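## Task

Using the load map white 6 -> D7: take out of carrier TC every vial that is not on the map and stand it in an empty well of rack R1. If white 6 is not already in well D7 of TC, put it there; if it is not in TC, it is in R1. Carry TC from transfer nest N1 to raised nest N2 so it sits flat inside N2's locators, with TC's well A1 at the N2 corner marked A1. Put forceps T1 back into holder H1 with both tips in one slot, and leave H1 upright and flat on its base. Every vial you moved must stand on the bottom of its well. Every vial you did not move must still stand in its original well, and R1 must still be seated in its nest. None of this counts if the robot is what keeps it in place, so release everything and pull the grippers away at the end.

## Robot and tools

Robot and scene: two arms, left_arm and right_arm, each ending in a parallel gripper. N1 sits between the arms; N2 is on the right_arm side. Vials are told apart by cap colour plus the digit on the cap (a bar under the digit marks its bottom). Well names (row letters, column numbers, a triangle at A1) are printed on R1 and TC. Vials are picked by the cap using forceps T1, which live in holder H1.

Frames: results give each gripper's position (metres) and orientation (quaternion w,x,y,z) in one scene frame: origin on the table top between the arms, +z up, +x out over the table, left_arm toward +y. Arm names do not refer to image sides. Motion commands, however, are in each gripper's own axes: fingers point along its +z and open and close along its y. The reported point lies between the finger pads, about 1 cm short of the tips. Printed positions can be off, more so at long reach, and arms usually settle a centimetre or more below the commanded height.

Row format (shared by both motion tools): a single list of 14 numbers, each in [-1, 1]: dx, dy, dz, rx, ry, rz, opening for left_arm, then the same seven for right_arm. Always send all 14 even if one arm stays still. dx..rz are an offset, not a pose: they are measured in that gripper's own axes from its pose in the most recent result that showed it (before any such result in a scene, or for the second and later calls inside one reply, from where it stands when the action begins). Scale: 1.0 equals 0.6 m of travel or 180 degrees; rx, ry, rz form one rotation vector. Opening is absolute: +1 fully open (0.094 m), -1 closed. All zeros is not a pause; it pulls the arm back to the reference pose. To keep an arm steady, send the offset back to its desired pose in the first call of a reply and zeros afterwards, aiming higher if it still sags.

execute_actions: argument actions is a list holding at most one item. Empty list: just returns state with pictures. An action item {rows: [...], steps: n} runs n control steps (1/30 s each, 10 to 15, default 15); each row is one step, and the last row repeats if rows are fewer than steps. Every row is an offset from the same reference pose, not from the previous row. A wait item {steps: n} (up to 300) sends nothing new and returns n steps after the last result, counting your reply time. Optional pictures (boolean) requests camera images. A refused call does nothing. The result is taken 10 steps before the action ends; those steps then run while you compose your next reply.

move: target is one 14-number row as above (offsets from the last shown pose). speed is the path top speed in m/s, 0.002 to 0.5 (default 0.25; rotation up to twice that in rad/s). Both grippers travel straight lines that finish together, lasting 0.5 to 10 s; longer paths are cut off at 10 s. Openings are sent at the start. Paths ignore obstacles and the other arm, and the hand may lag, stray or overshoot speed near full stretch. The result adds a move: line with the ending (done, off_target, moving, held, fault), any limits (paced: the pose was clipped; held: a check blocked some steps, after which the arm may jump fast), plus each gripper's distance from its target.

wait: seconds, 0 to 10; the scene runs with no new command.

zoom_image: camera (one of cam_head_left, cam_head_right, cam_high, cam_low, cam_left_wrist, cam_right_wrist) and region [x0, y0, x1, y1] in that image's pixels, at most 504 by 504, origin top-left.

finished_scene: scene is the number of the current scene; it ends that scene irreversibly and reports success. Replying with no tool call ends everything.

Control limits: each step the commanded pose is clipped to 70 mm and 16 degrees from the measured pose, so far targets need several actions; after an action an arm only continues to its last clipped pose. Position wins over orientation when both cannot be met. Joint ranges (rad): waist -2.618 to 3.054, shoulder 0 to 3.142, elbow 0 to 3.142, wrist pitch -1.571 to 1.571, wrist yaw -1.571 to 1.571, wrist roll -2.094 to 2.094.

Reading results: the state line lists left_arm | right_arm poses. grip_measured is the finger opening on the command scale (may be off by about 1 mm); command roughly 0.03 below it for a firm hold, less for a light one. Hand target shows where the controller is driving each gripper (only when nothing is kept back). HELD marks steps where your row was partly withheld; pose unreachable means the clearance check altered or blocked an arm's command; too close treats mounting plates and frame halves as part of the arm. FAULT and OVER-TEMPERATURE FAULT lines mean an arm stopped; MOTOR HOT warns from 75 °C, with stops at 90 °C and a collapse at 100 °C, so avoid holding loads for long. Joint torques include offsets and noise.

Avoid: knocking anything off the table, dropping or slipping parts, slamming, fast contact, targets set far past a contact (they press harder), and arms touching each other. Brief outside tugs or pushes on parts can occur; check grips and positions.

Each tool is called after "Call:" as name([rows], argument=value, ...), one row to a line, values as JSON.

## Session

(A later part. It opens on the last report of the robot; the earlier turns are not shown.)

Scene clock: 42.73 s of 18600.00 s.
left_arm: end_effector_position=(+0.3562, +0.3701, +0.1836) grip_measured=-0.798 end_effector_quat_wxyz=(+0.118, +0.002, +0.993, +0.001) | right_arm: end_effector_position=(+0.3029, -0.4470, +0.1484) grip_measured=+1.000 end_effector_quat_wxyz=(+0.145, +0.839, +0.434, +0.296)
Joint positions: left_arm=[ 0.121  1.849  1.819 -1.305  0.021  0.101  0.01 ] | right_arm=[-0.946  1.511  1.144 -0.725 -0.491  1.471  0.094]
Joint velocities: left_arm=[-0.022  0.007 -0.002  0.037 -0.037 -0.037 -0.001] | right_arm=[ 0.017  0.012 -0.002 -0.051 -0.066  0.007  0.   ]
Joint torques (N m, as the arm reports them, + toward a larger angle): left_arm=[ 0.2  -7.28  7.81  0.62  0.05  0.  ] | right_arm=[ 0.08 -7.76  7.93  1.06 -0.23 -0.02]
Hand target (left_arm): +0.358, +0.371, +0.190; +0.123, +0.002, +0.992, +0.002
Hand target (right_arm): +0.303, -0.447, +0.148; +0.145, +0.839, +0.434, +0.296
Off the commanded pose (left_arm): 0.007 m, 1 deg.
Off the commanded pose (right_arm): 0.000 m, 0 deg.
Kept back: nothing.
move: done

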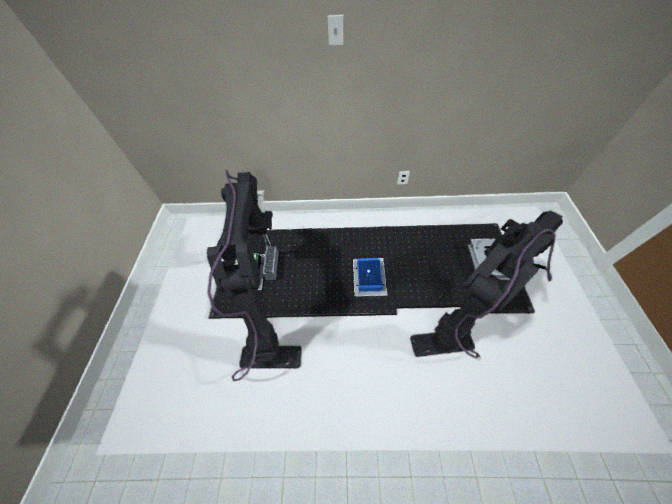

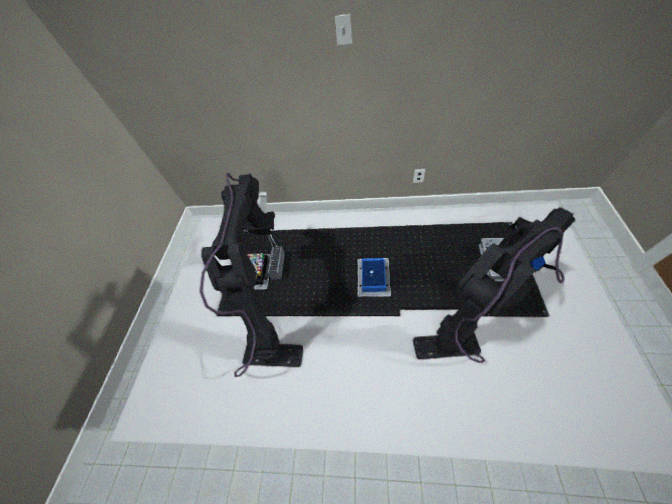

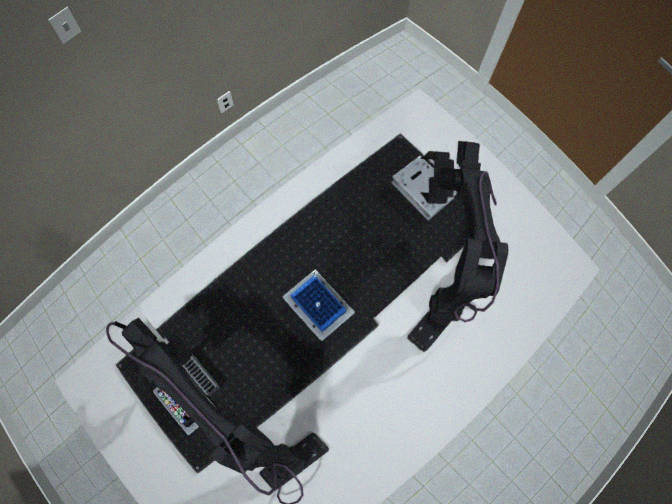

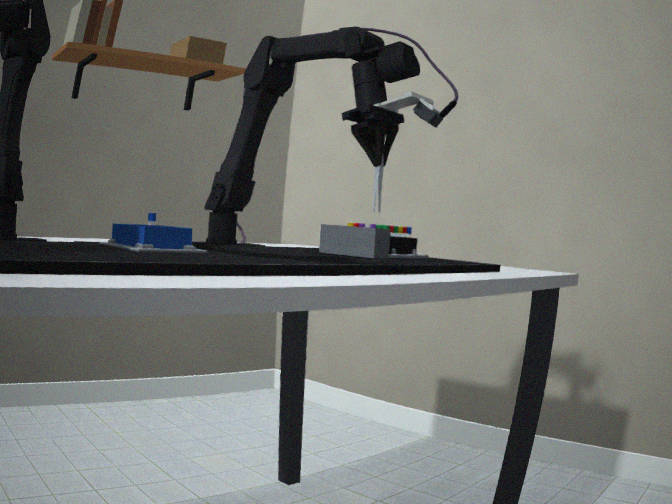

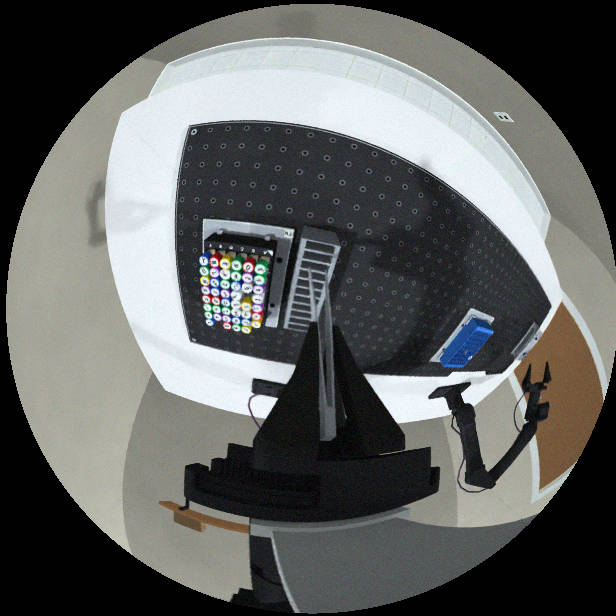

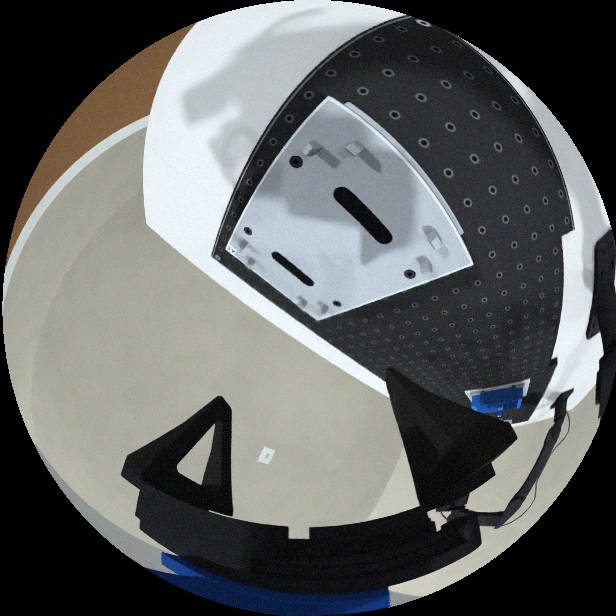

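Call:
move(target=[0.09, 0.1062, -0.0067, -0.0594, -0.0027, -0.244, -0.785, 0, 0, 0, 0, 0, 0, 1], speed=0.2)

Call:
zoom_image(camera="cam_left_wrist", region=[240, 190, 400, 350])

Call:
zoom_image(camera="cam_low", region=[325, 130, 445, 250])

Scene clock: 50.73 s of 18600.00 s.
left_arm: end_effector_position=(+0.3025, +0.4277, +0.1688) grip_measured=-0.787 end_effector_quat_wxyz=(+0.095, -0.371, +0.923, +0.041) | right_arm: end_effector_position=(+0.3030, -0.4472, +0.1485) grip_measured=+1.000 end_effector_quat_wxyz=(+0.146, +0.838, +0.434, +0.296)
Joint positions: left_arm=[ 0.23   1.727  1.618 -1.288 -0.114 -0.547  0.01 ] | right_arm=[-0.946  1.511  1.144 -0.724 -0.491  1.471  0.094]
Joint velocities: left_arm=[-0.012  0.002 -0.017 -0.022  0.037 -0.037 -0.001] | right_arm=[ 0.002 -0.012 -0.017  0.037  0.037 -0.007  0.   ]
Joint torques (N m, as the arm reports them, + toward a larger angle): left_arm=[ 0.59 -8.42  4.51  0.84 -0.3  -0.1 ] | right_arm=[ 0.09 -7.78  7.97  1.06 -0.22 -0.04]
Hand target (left_arm): +0.302, +0.433, +0.175; +0.112, -0.379, +0.917, +0.048
Hand target (right_arm): +0.303, -0.447, +0.148; +0.145, +0.839, +0.434, +0.296
Off the commanded pose (left_arm): 0.009 m, 3 deg.
Off the commanded pose (right_arm): 0.000 m, 0 deg.
Kept back: nothing.
After step 90, 2.53 s passed at rest.
move: off_target (left_arm)

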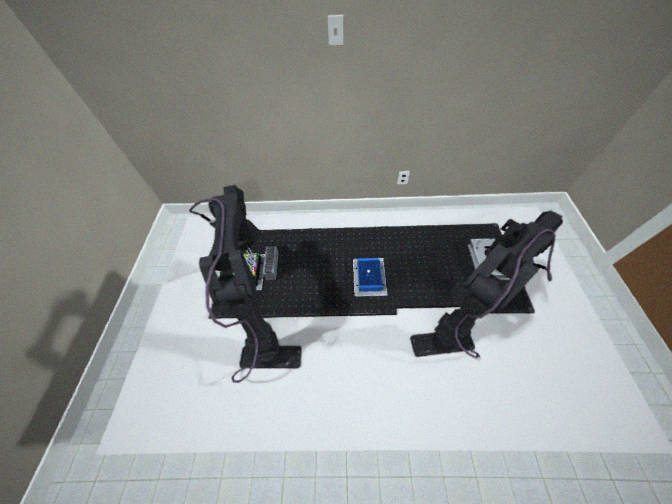

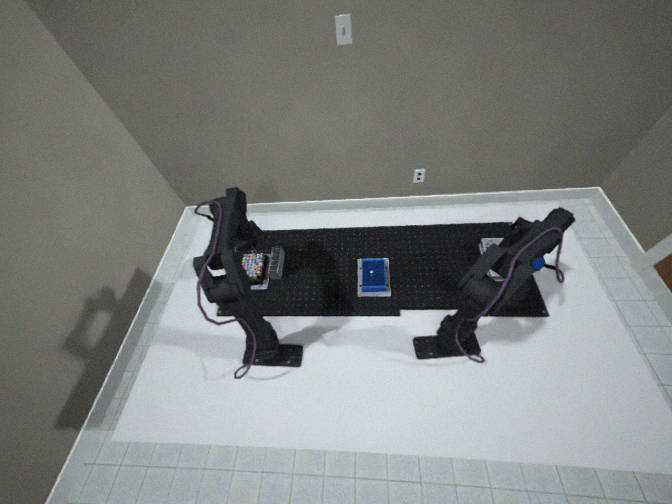

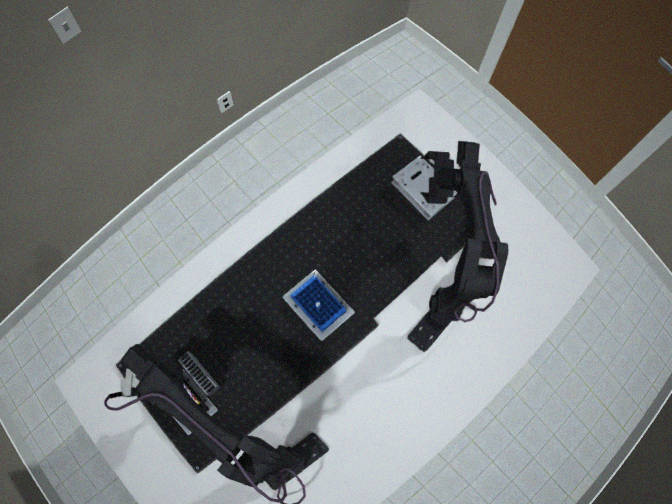

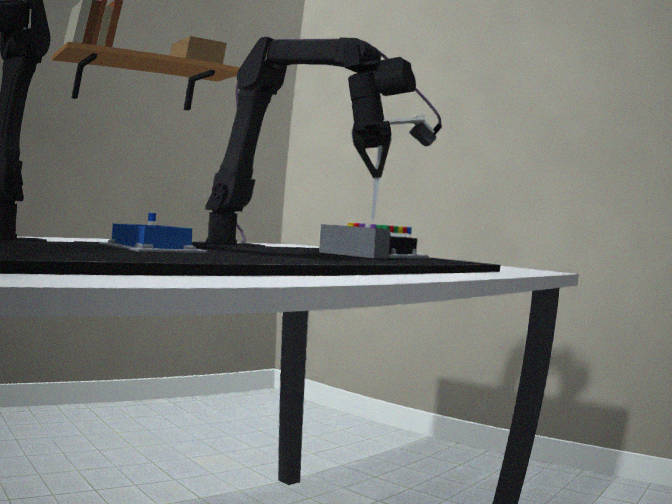

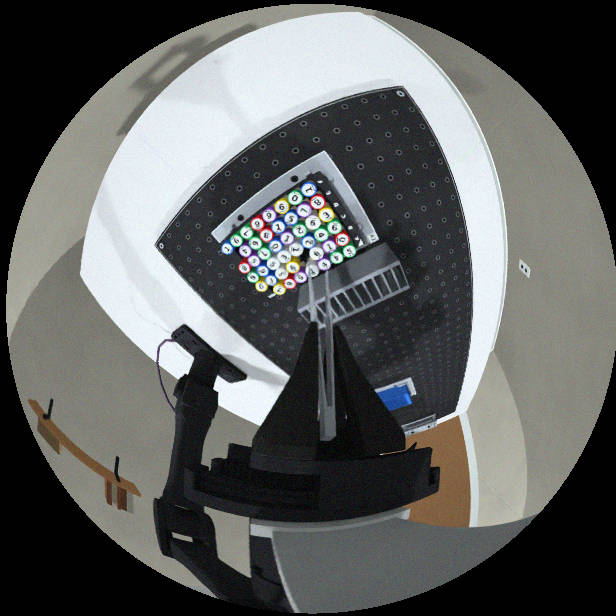

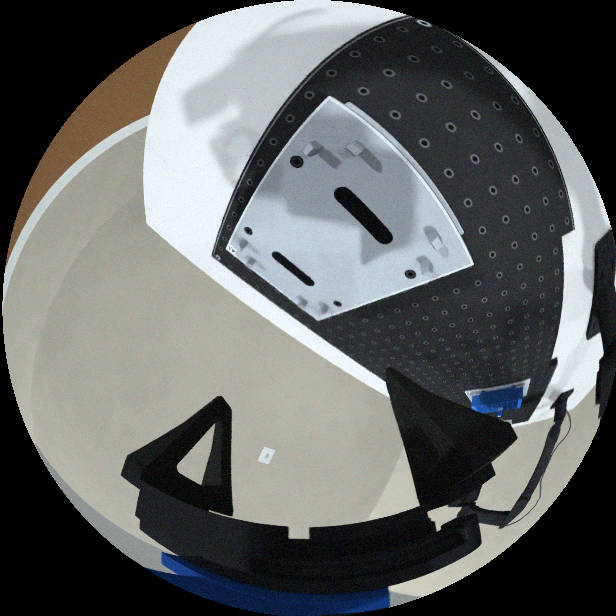

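Region (240, 190, 400, 350) of cam_left_wrist's 616x616 image, scaled by 3.150, with more detail than that image has.

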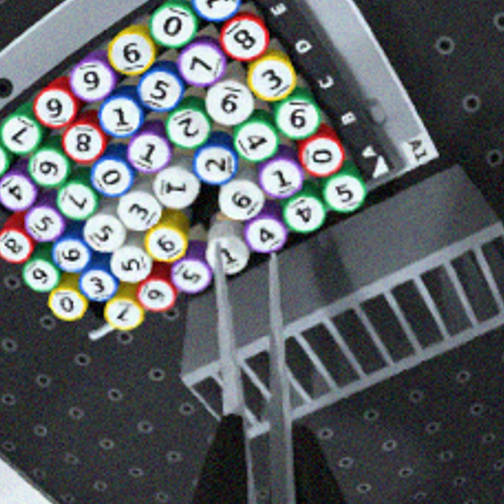

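Region (325, 130, 445, 250) of cam_low's 672x504 image, scaled by 4.200, with more detail than that image has.

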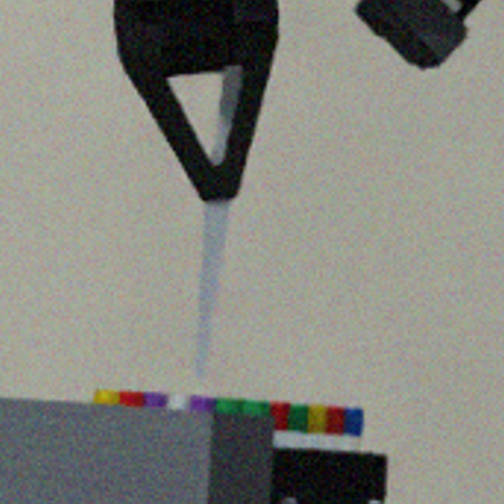

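Call:
move(target=[-0.017, 0.0117, -0.0018, -0.001, -0.024, -0.0095, -0.785, 0, 0, 0, 0, 0, 0, 1], speed=0.04)

Call:
zoom_image(camera="cam_left_wrist", region=[270, 220, 370, 320])

Call:
zoom_image(camera="cam_low", region=[335, 170, 425, 250])

Scene clock: 55.43 s of 18600.00 s.
left_arm: end_effector_position=(+0.3041, +0.4330, +0.1662) grip_measured=-0.787 end_effector_quat_wxyz=(+0.111, -0.376, +0.919, +0.049) | right_arm: end_effector_position=(+0.3031, -0.4473, +0.1486) grip_measured=+1.000 end_effector_quat_wxyz=(+0.146, +0.838, +0.434, +0.296)
Joint positions: left_arm=[ 0.234  1.708  1.579 -1.239 -0.135 -0.551  0.01 ] | right_arm=[-0.946  1.511  1.144 -0.723 -0.491  1.471  0.094]
Joint velocities: left_arm=[ 0.022 -0.007  0.007  0.066  0.022 -0.066 -0.001] | right_arm=[ 0.017 -0.012 -0.012  0.022 -0.037  0.007  0.   ]
Joint torques (N m, as the arm reports them, + toward a larger angle): left_arm=[ 0.68 -8.28  4.63  0.92 -0.32 -0.12] | right_arm=[ 0.01 -7.8   7.99  1.06 -0.22 -0.02]
Hand target (left_arm): +0.304, +0.439, +0.172; +0.129, -0.383, +0.913, +0.056
Hand target (right_arm): +0.303, -0.447, +0.148; +0.146, +0.838, +0.434, +0.296
Off the commanded pose (left_arm): 0.009 m, 3 deg.
Off the commanded pose (right_arm): 0.000 m, 0 deg.
Kept back: nothing.
After step 90, 0.40 s passed at rest.
move: off_target (left_arm)

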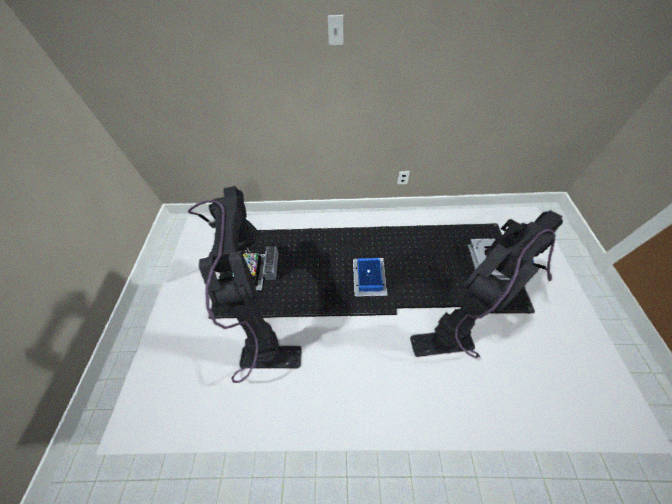

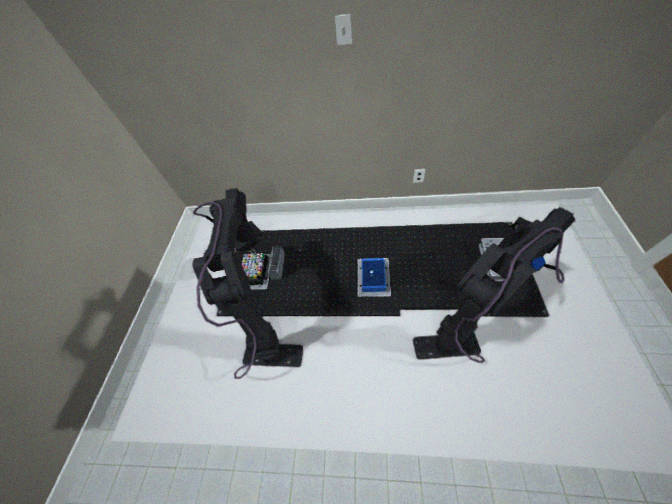

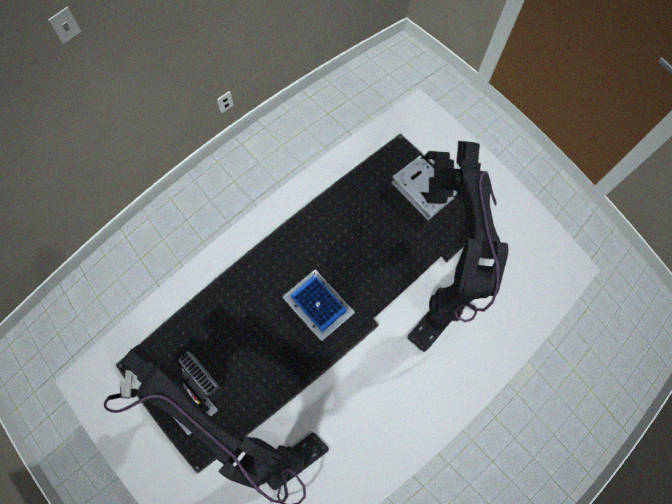

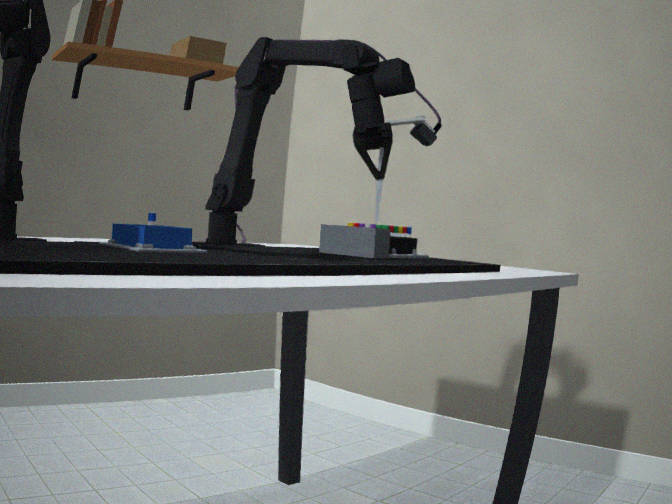

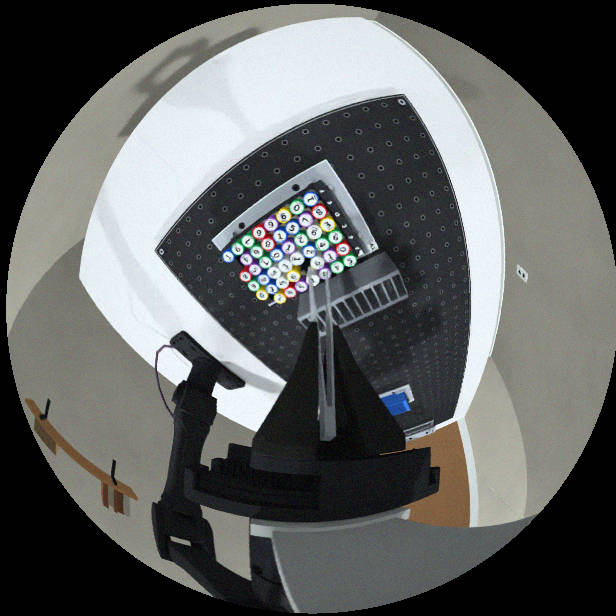

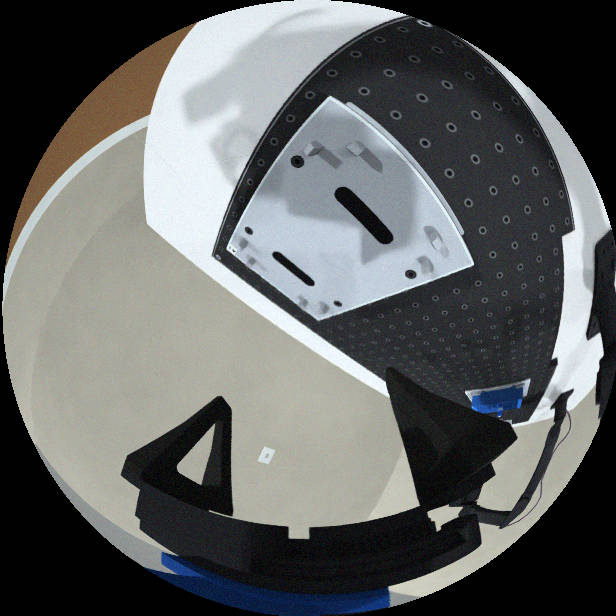

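Region (270, 220, 370, 320) of cam_left_wrist's 616x616 image, scaled by 5.040, with more detail than that image has.

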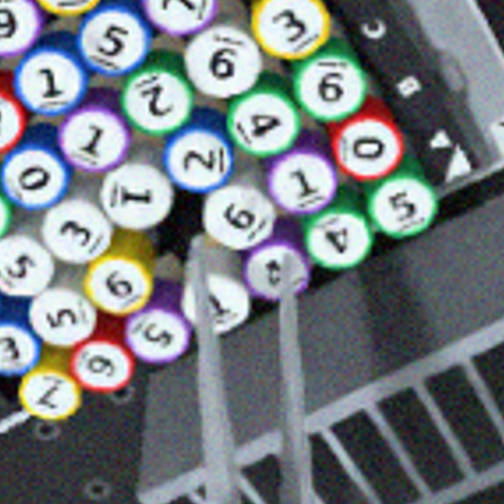

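Region (335, 170, 425, 250) of cam_low's 672x504 image, scaled by 5.600, with more detail than that image has.

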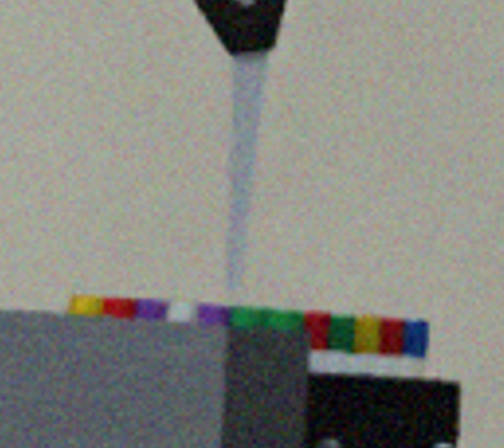

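Call:
move(target=[-0.012, 0.0086, -0.0018, -0.0005, -0.014, -0.006, -0.772, 0, 0, 0, 0, 0, 0, 1], speed=0.03)

Call:
zoom_image(camera="cam_left_wrist", region=[270, 220, 370, 320])

Call:
zoom_image(camera="cam_low", region=[335, 170, 425, 250])

Scene clock: 58.93 s of 18600.00 s.
left_arm: end_effector_position=(+0.3046, +0.4351, +0.1630) grip_measured=-0.774 end_effector_quat_wxyz=(+0.112, -0.377, +0.918, +0.050) | right_arm: end_effector_position=(+0.3033, -0.4475, +0.1487) grip_measured=+1.000 end_effector_quat_wxyz=(+0.147, +0.838, +0.434, +0.296)
Joint positions: left_arm=[ 0.237  1.708  1.566 -1.222 -0.138 -0.551  0.011] | right_arm=[-0.946  1.511  1.144 -0.722 -0.491  1.471  0.094]
Joint velocities: left_arm=[ 0.012 -0.012 -0.002  0.007  0.037  0.066 -0.   ] | right_arm=[-0.012 -0.002 -0.017  0.022 -0.037 -0.022  0.   ]
Joint torques (N m, as the arm reports them, + toward a larger angle): left_arm=[ 0.7  -8.26  4.74  0.92 -0.32 -0.05] | right_arm=[ 0.06 -7.79  7.98  1.05 -0.22 -0.03]
Hand target (left_arm): +0.305, +0.441, +0.169; +0.131, -0.383, +0.912, +0.057
Hand target (right_arm): +0.303, -0.447, +0.149; +0.146, +0.838, +0.434, +0.296
Off the commanded pose (left_arm): 0.009 m, 2 deg.
Off the commanded pose (right_arm): 0.000 m, 0 deg.
Kept back: nothing.
move: done

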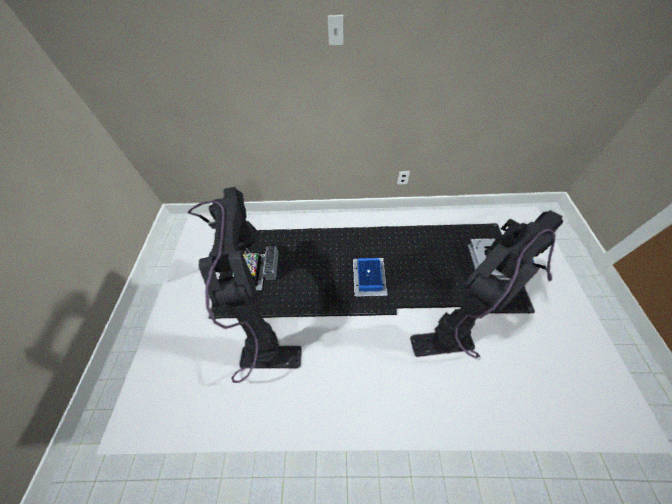

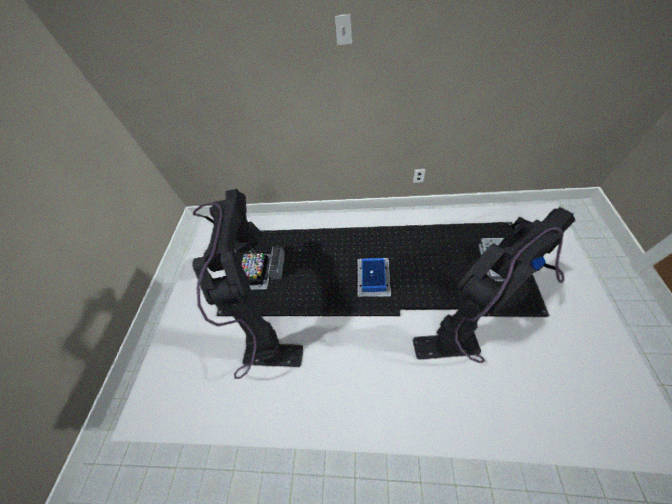

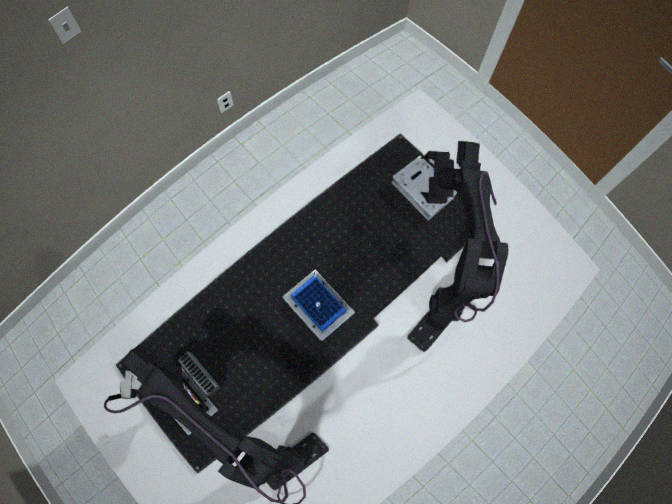

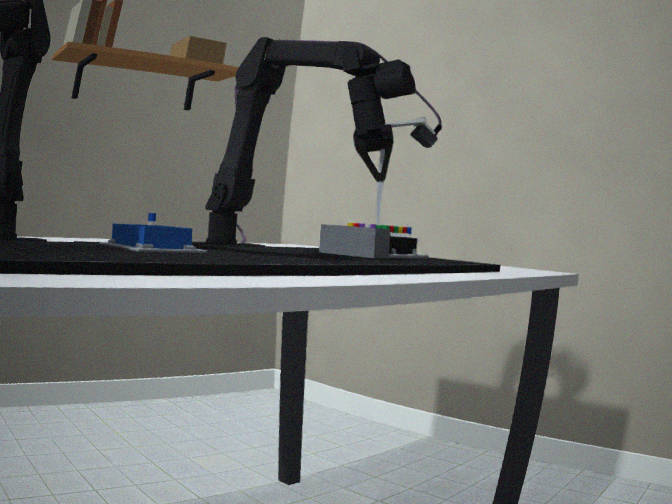

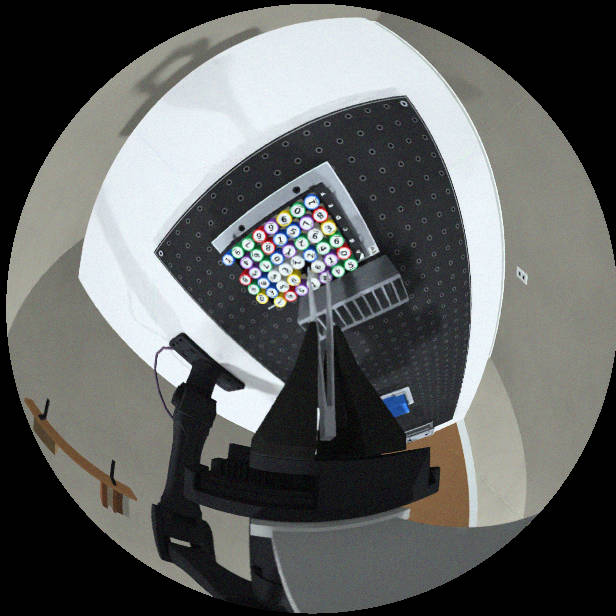

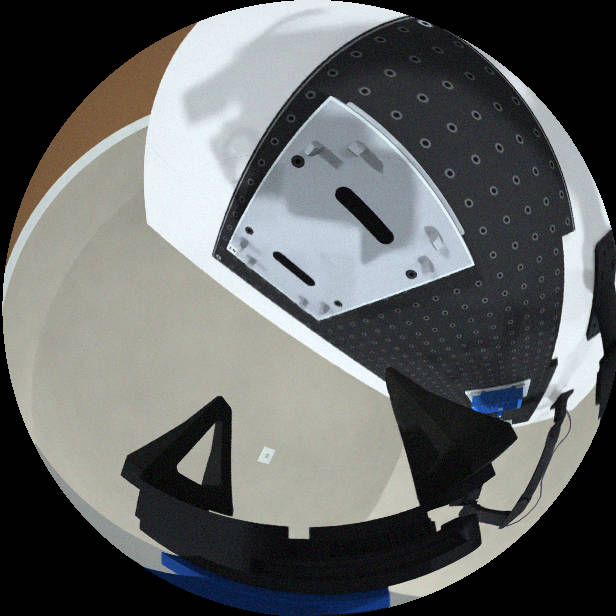

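Region (270, 220, 370, 320) of cam_left_wrist's 616x616 image, scaled by 5.040, with more detail than that image has.

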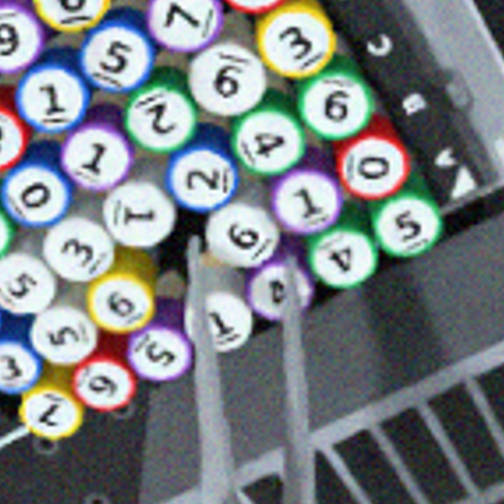

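Region (335, 170, 425, 250) of cam_low's 672x504 image, scaled by 5.600, with more detail than that image has.

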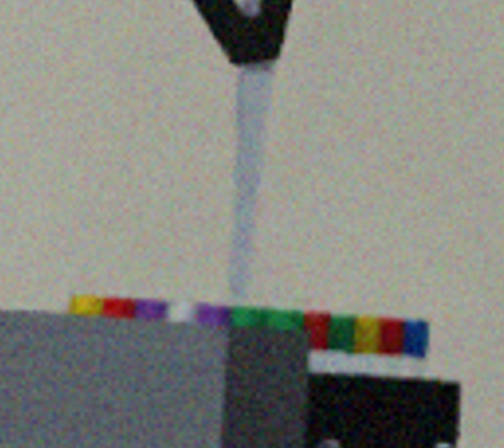

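Call:
execute_actions([
  {"rows": [[-0.0101,0.0067,-0.0063,-0.0005,-0.0127,-0.0057,-0.772,0,0,0,0,0,0,1],[-0.0098,0.0068,-0.0049,-0.0005,-0.0127,-0.0057,-0.772,0,0,0,0,0,0,1],[-0.0095,0.0068,-0.0036,-0.0005,-0.0127,-0.0057,-0.772,0,0,0,0,0,0,1],[-0.0092,0.0068,-0.0022,-0.0005,-0.0127,-0.0057,-0.772,0,0,0,0,0,0,1],[-0.0089,0.0069,-0.0009,-0.0005,-0.0127,-0.0057,-0.772,0,0,0,0,0,0,1],[-0.0086,0.0069,0.0005,-0.0005,-0.0127,-0.0057,-0.772,0,0,0,0,0,0,1],[-0.0083,0.0069,0.0019,-0.0005,-0.0127,-0.0057,-0.772,0,0,0,0,0,0,1],[-0.0080,0.0070,0.0032,-0.0005,-0.0127,-0.0057,-0.772,0,0,0,0,0,0,1],[-0.0077,0.0070,0.0046,-0.0005,-0.0127,-0.0057,-0.772,0,0,0,0,0,0,1],[-0.0074,0.0070,0.0060,-0.0005,-0.0127,-0.0057,-0.772,0,0,0,0,0,0,1],[-0.0071,0.0071,0.0073,-0.0005,-0.0127,-0.0057,-0.772,0,0,0,0,0,0,1],[-0.0068,0.0071,0.0087,-0.0005,-0.0127,-0.0057,-0.772,0,0,0,0,0,0,1]], "steps": 15},
])

Call:
wait(seconds=0.3)

Call:
zoom_image(camera="cam_left_wrist", region=[270, 220, 370, 320])

Call:
zoom_image(camera="cam_low", region=[335, 170, 425, 250])

Scene clock: 61.67 s of 18600.00 s.
left_arm: end_effector_position=(+0.3057, +0.4356, +0.1620) grip_measured=-0.774 end_effector_quat_wxyz=(+0.115, -0.378, +0.917, +0.051) | right_arm: end_effector_position=(+0.3033, -0.4476, +0.1488) grip_measured=+1.000 end_effector_quat_wxyz=(+0.147, +0.838, +0.434, +0.296)
Joint positions: left_arm=[ 0.237  1.708  1.561 -1.213 -0.139 -0.551  0.011] | right_arm=[-0.946  1.511  1.144 -0.721 -0.491  1.471  0.094]
Joint velocities: left_arm=[ 0.002  0.007 -0.12  -0.022 -0.066  0.081 -0.001] | right_arm=[ 0.002 -0.017 -0.012  0.022  0.051 -0.007  0.   ]
Joint torques (N m, as the arm reports them, + toward a larger angle): left_arm=[ 0.62 -8.2   4.3   0.89 -0.3  -0.1 ] | right_arm=[ 0.09 -7.78  7.93  1.07 -0.21 -0.03]
Steps of this call (steps 1 to 77: nothing new was sent; steps 78 to 82: the first 5 steps of this action). Readings (end_effector_position):
78: left_arm (+0.3050, +0.4353, +0.1631) | right_arm (+0.3033, -0.4475, +0.1487)
79: left_arm (+0.3051, +0.4353, +0.1631) | right_arm (+0.3033, -0.4475, +0.1487)
81: left_arm (+0.3057, +0.4356, +0.1628) | right_arm (+0.3033, -0.4476, +0.1488)
82: the state above

Scene clock: 62.30 s of 18600.00 s.
left_arm: end_effector_position=(+0.3048, +0.4356, +0.1525) grip_measured=-0.774 end_effector_quat_wxyz=(+0.112, -0.377, +0.918, +0.052) | right_arm: end_effector_position=(+0.3034, -0.4476, +0.1488) grip_measured=+1.000 end_effector_quat_wxyz=(+0.147, +0.838, +0.434, +0.296)
Joint positions: left_arm=[ 0.237  1.708  1.524 -1.183 -0.14  -0.551  0.011] | right_arm=[-0.946  1.511  1.144 -0.721 -0.491  1.471  0.094]
Joint velocities: left_arm=[-0.002  0.027  0.012 -0.066 -0.007 -0.066 -0.   ] | right_arm=[-0.007 -0.002 -0.012 -0.037  0.022 -0.051  0.   ]
Joint torques (N m, as the arm reports them, + toward a larger angle): left_arm=[ 0.65 -8.38  4.76  0.93 -0.34 -0.09] | right_arm=[ 0.05 -7.8   7.94  1.05 -0.22 -0.03]
Hand target (left_arm): +0.305, +0.442, +0.159; +0.130, -0.385, +0.912, +0.058
Hand target (right_arm): +0.303, -0.447, +0.149; +0.146, +0.838, +0.434, +0.296
Off the commanded pose (left_arm): 0.009 m, 3 deg.
Off the commanded pose (right_arm): 0.000 m, 0 deg.
Kept back: nothing.
Steps of this call (steps 1 to 10: the last 10 steps of your previous action; steps 11 to 19: nothing new was sent). Readings (end_effector_position):
1: left_arm (+0.3055, +0.4356, +0.1609) | right_arm (+0.3034, -0.4476, +0.1488)
2: left_arm (+0.3051, +0.4355, +0.1596) | right_arm (+0.3034, -0.4476, +0.1488)
4: left_arm (+0.3040, +0.4353, +0.1569) | right_arm (+0.3034, -0.4476, +0.1488)
8: left_arm (+0.3033, +0.4351, +0.1531) | right_arm (+0.3034, -0.4476, +0.1488)
19: the state above

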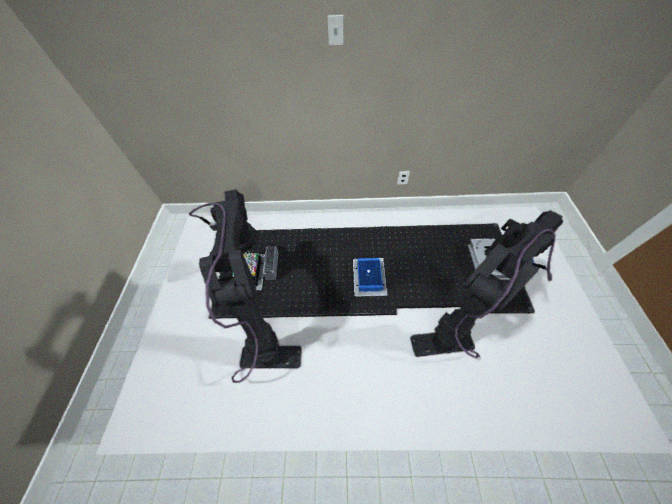

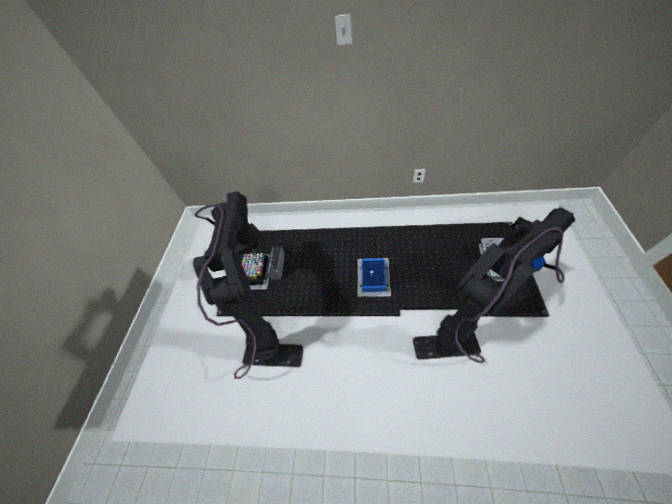

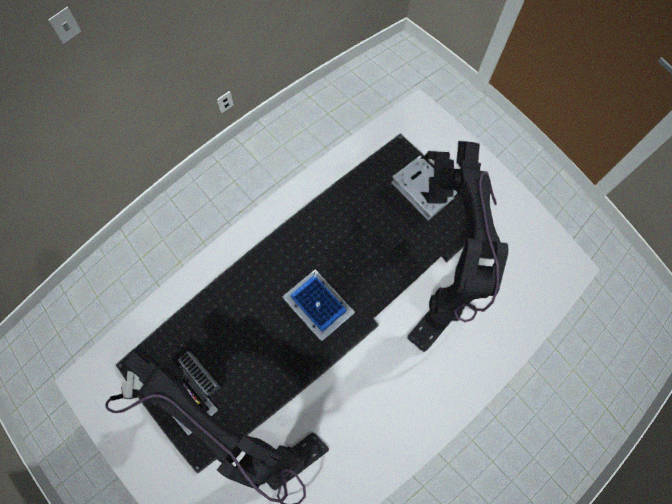

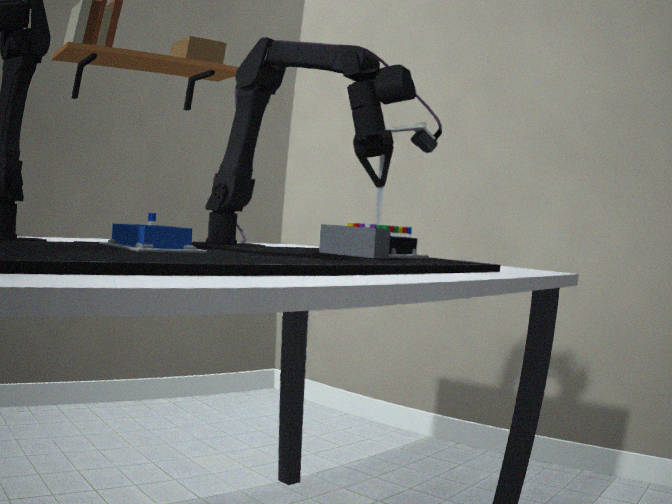

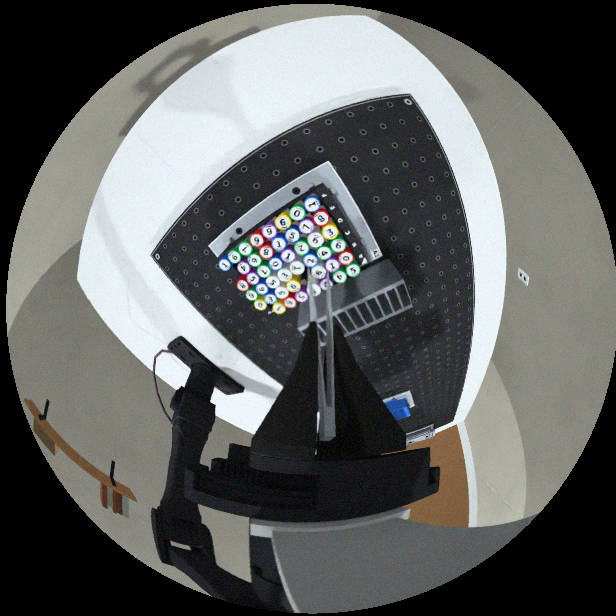

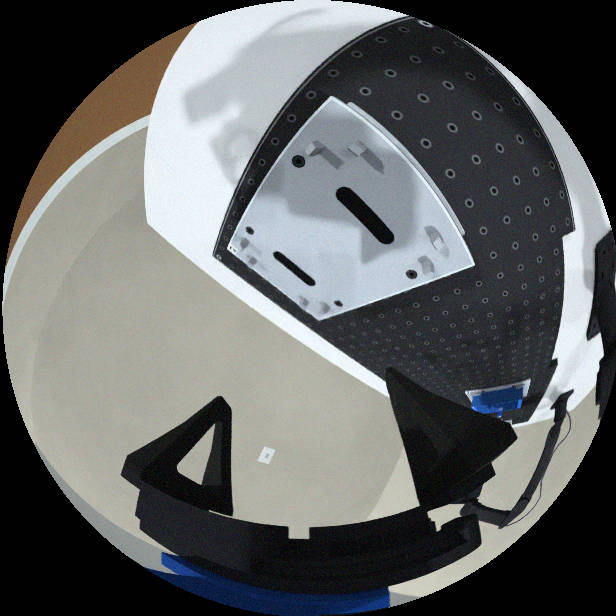

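Region (270, 220, 370, 320) of cam_left_wrist's 616x616 image, scaled by 5.040, with more detail than that image has.

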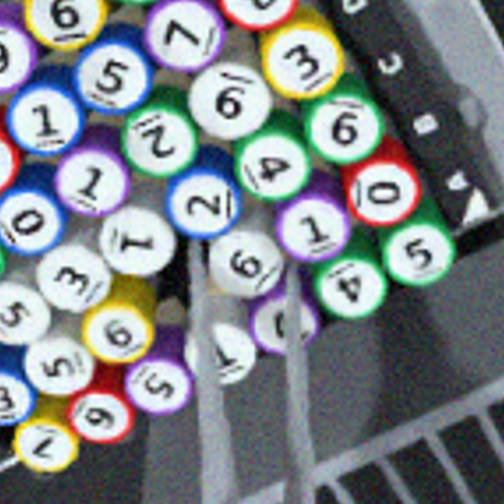

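Region (335, 170, 425, 250) of cam_low's 672x504 image, scaled by 5.600, with more detail than that image has.

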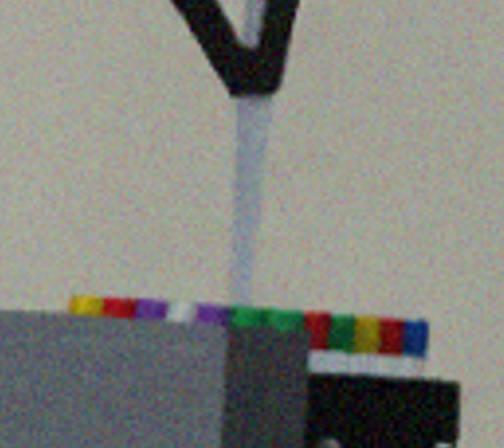

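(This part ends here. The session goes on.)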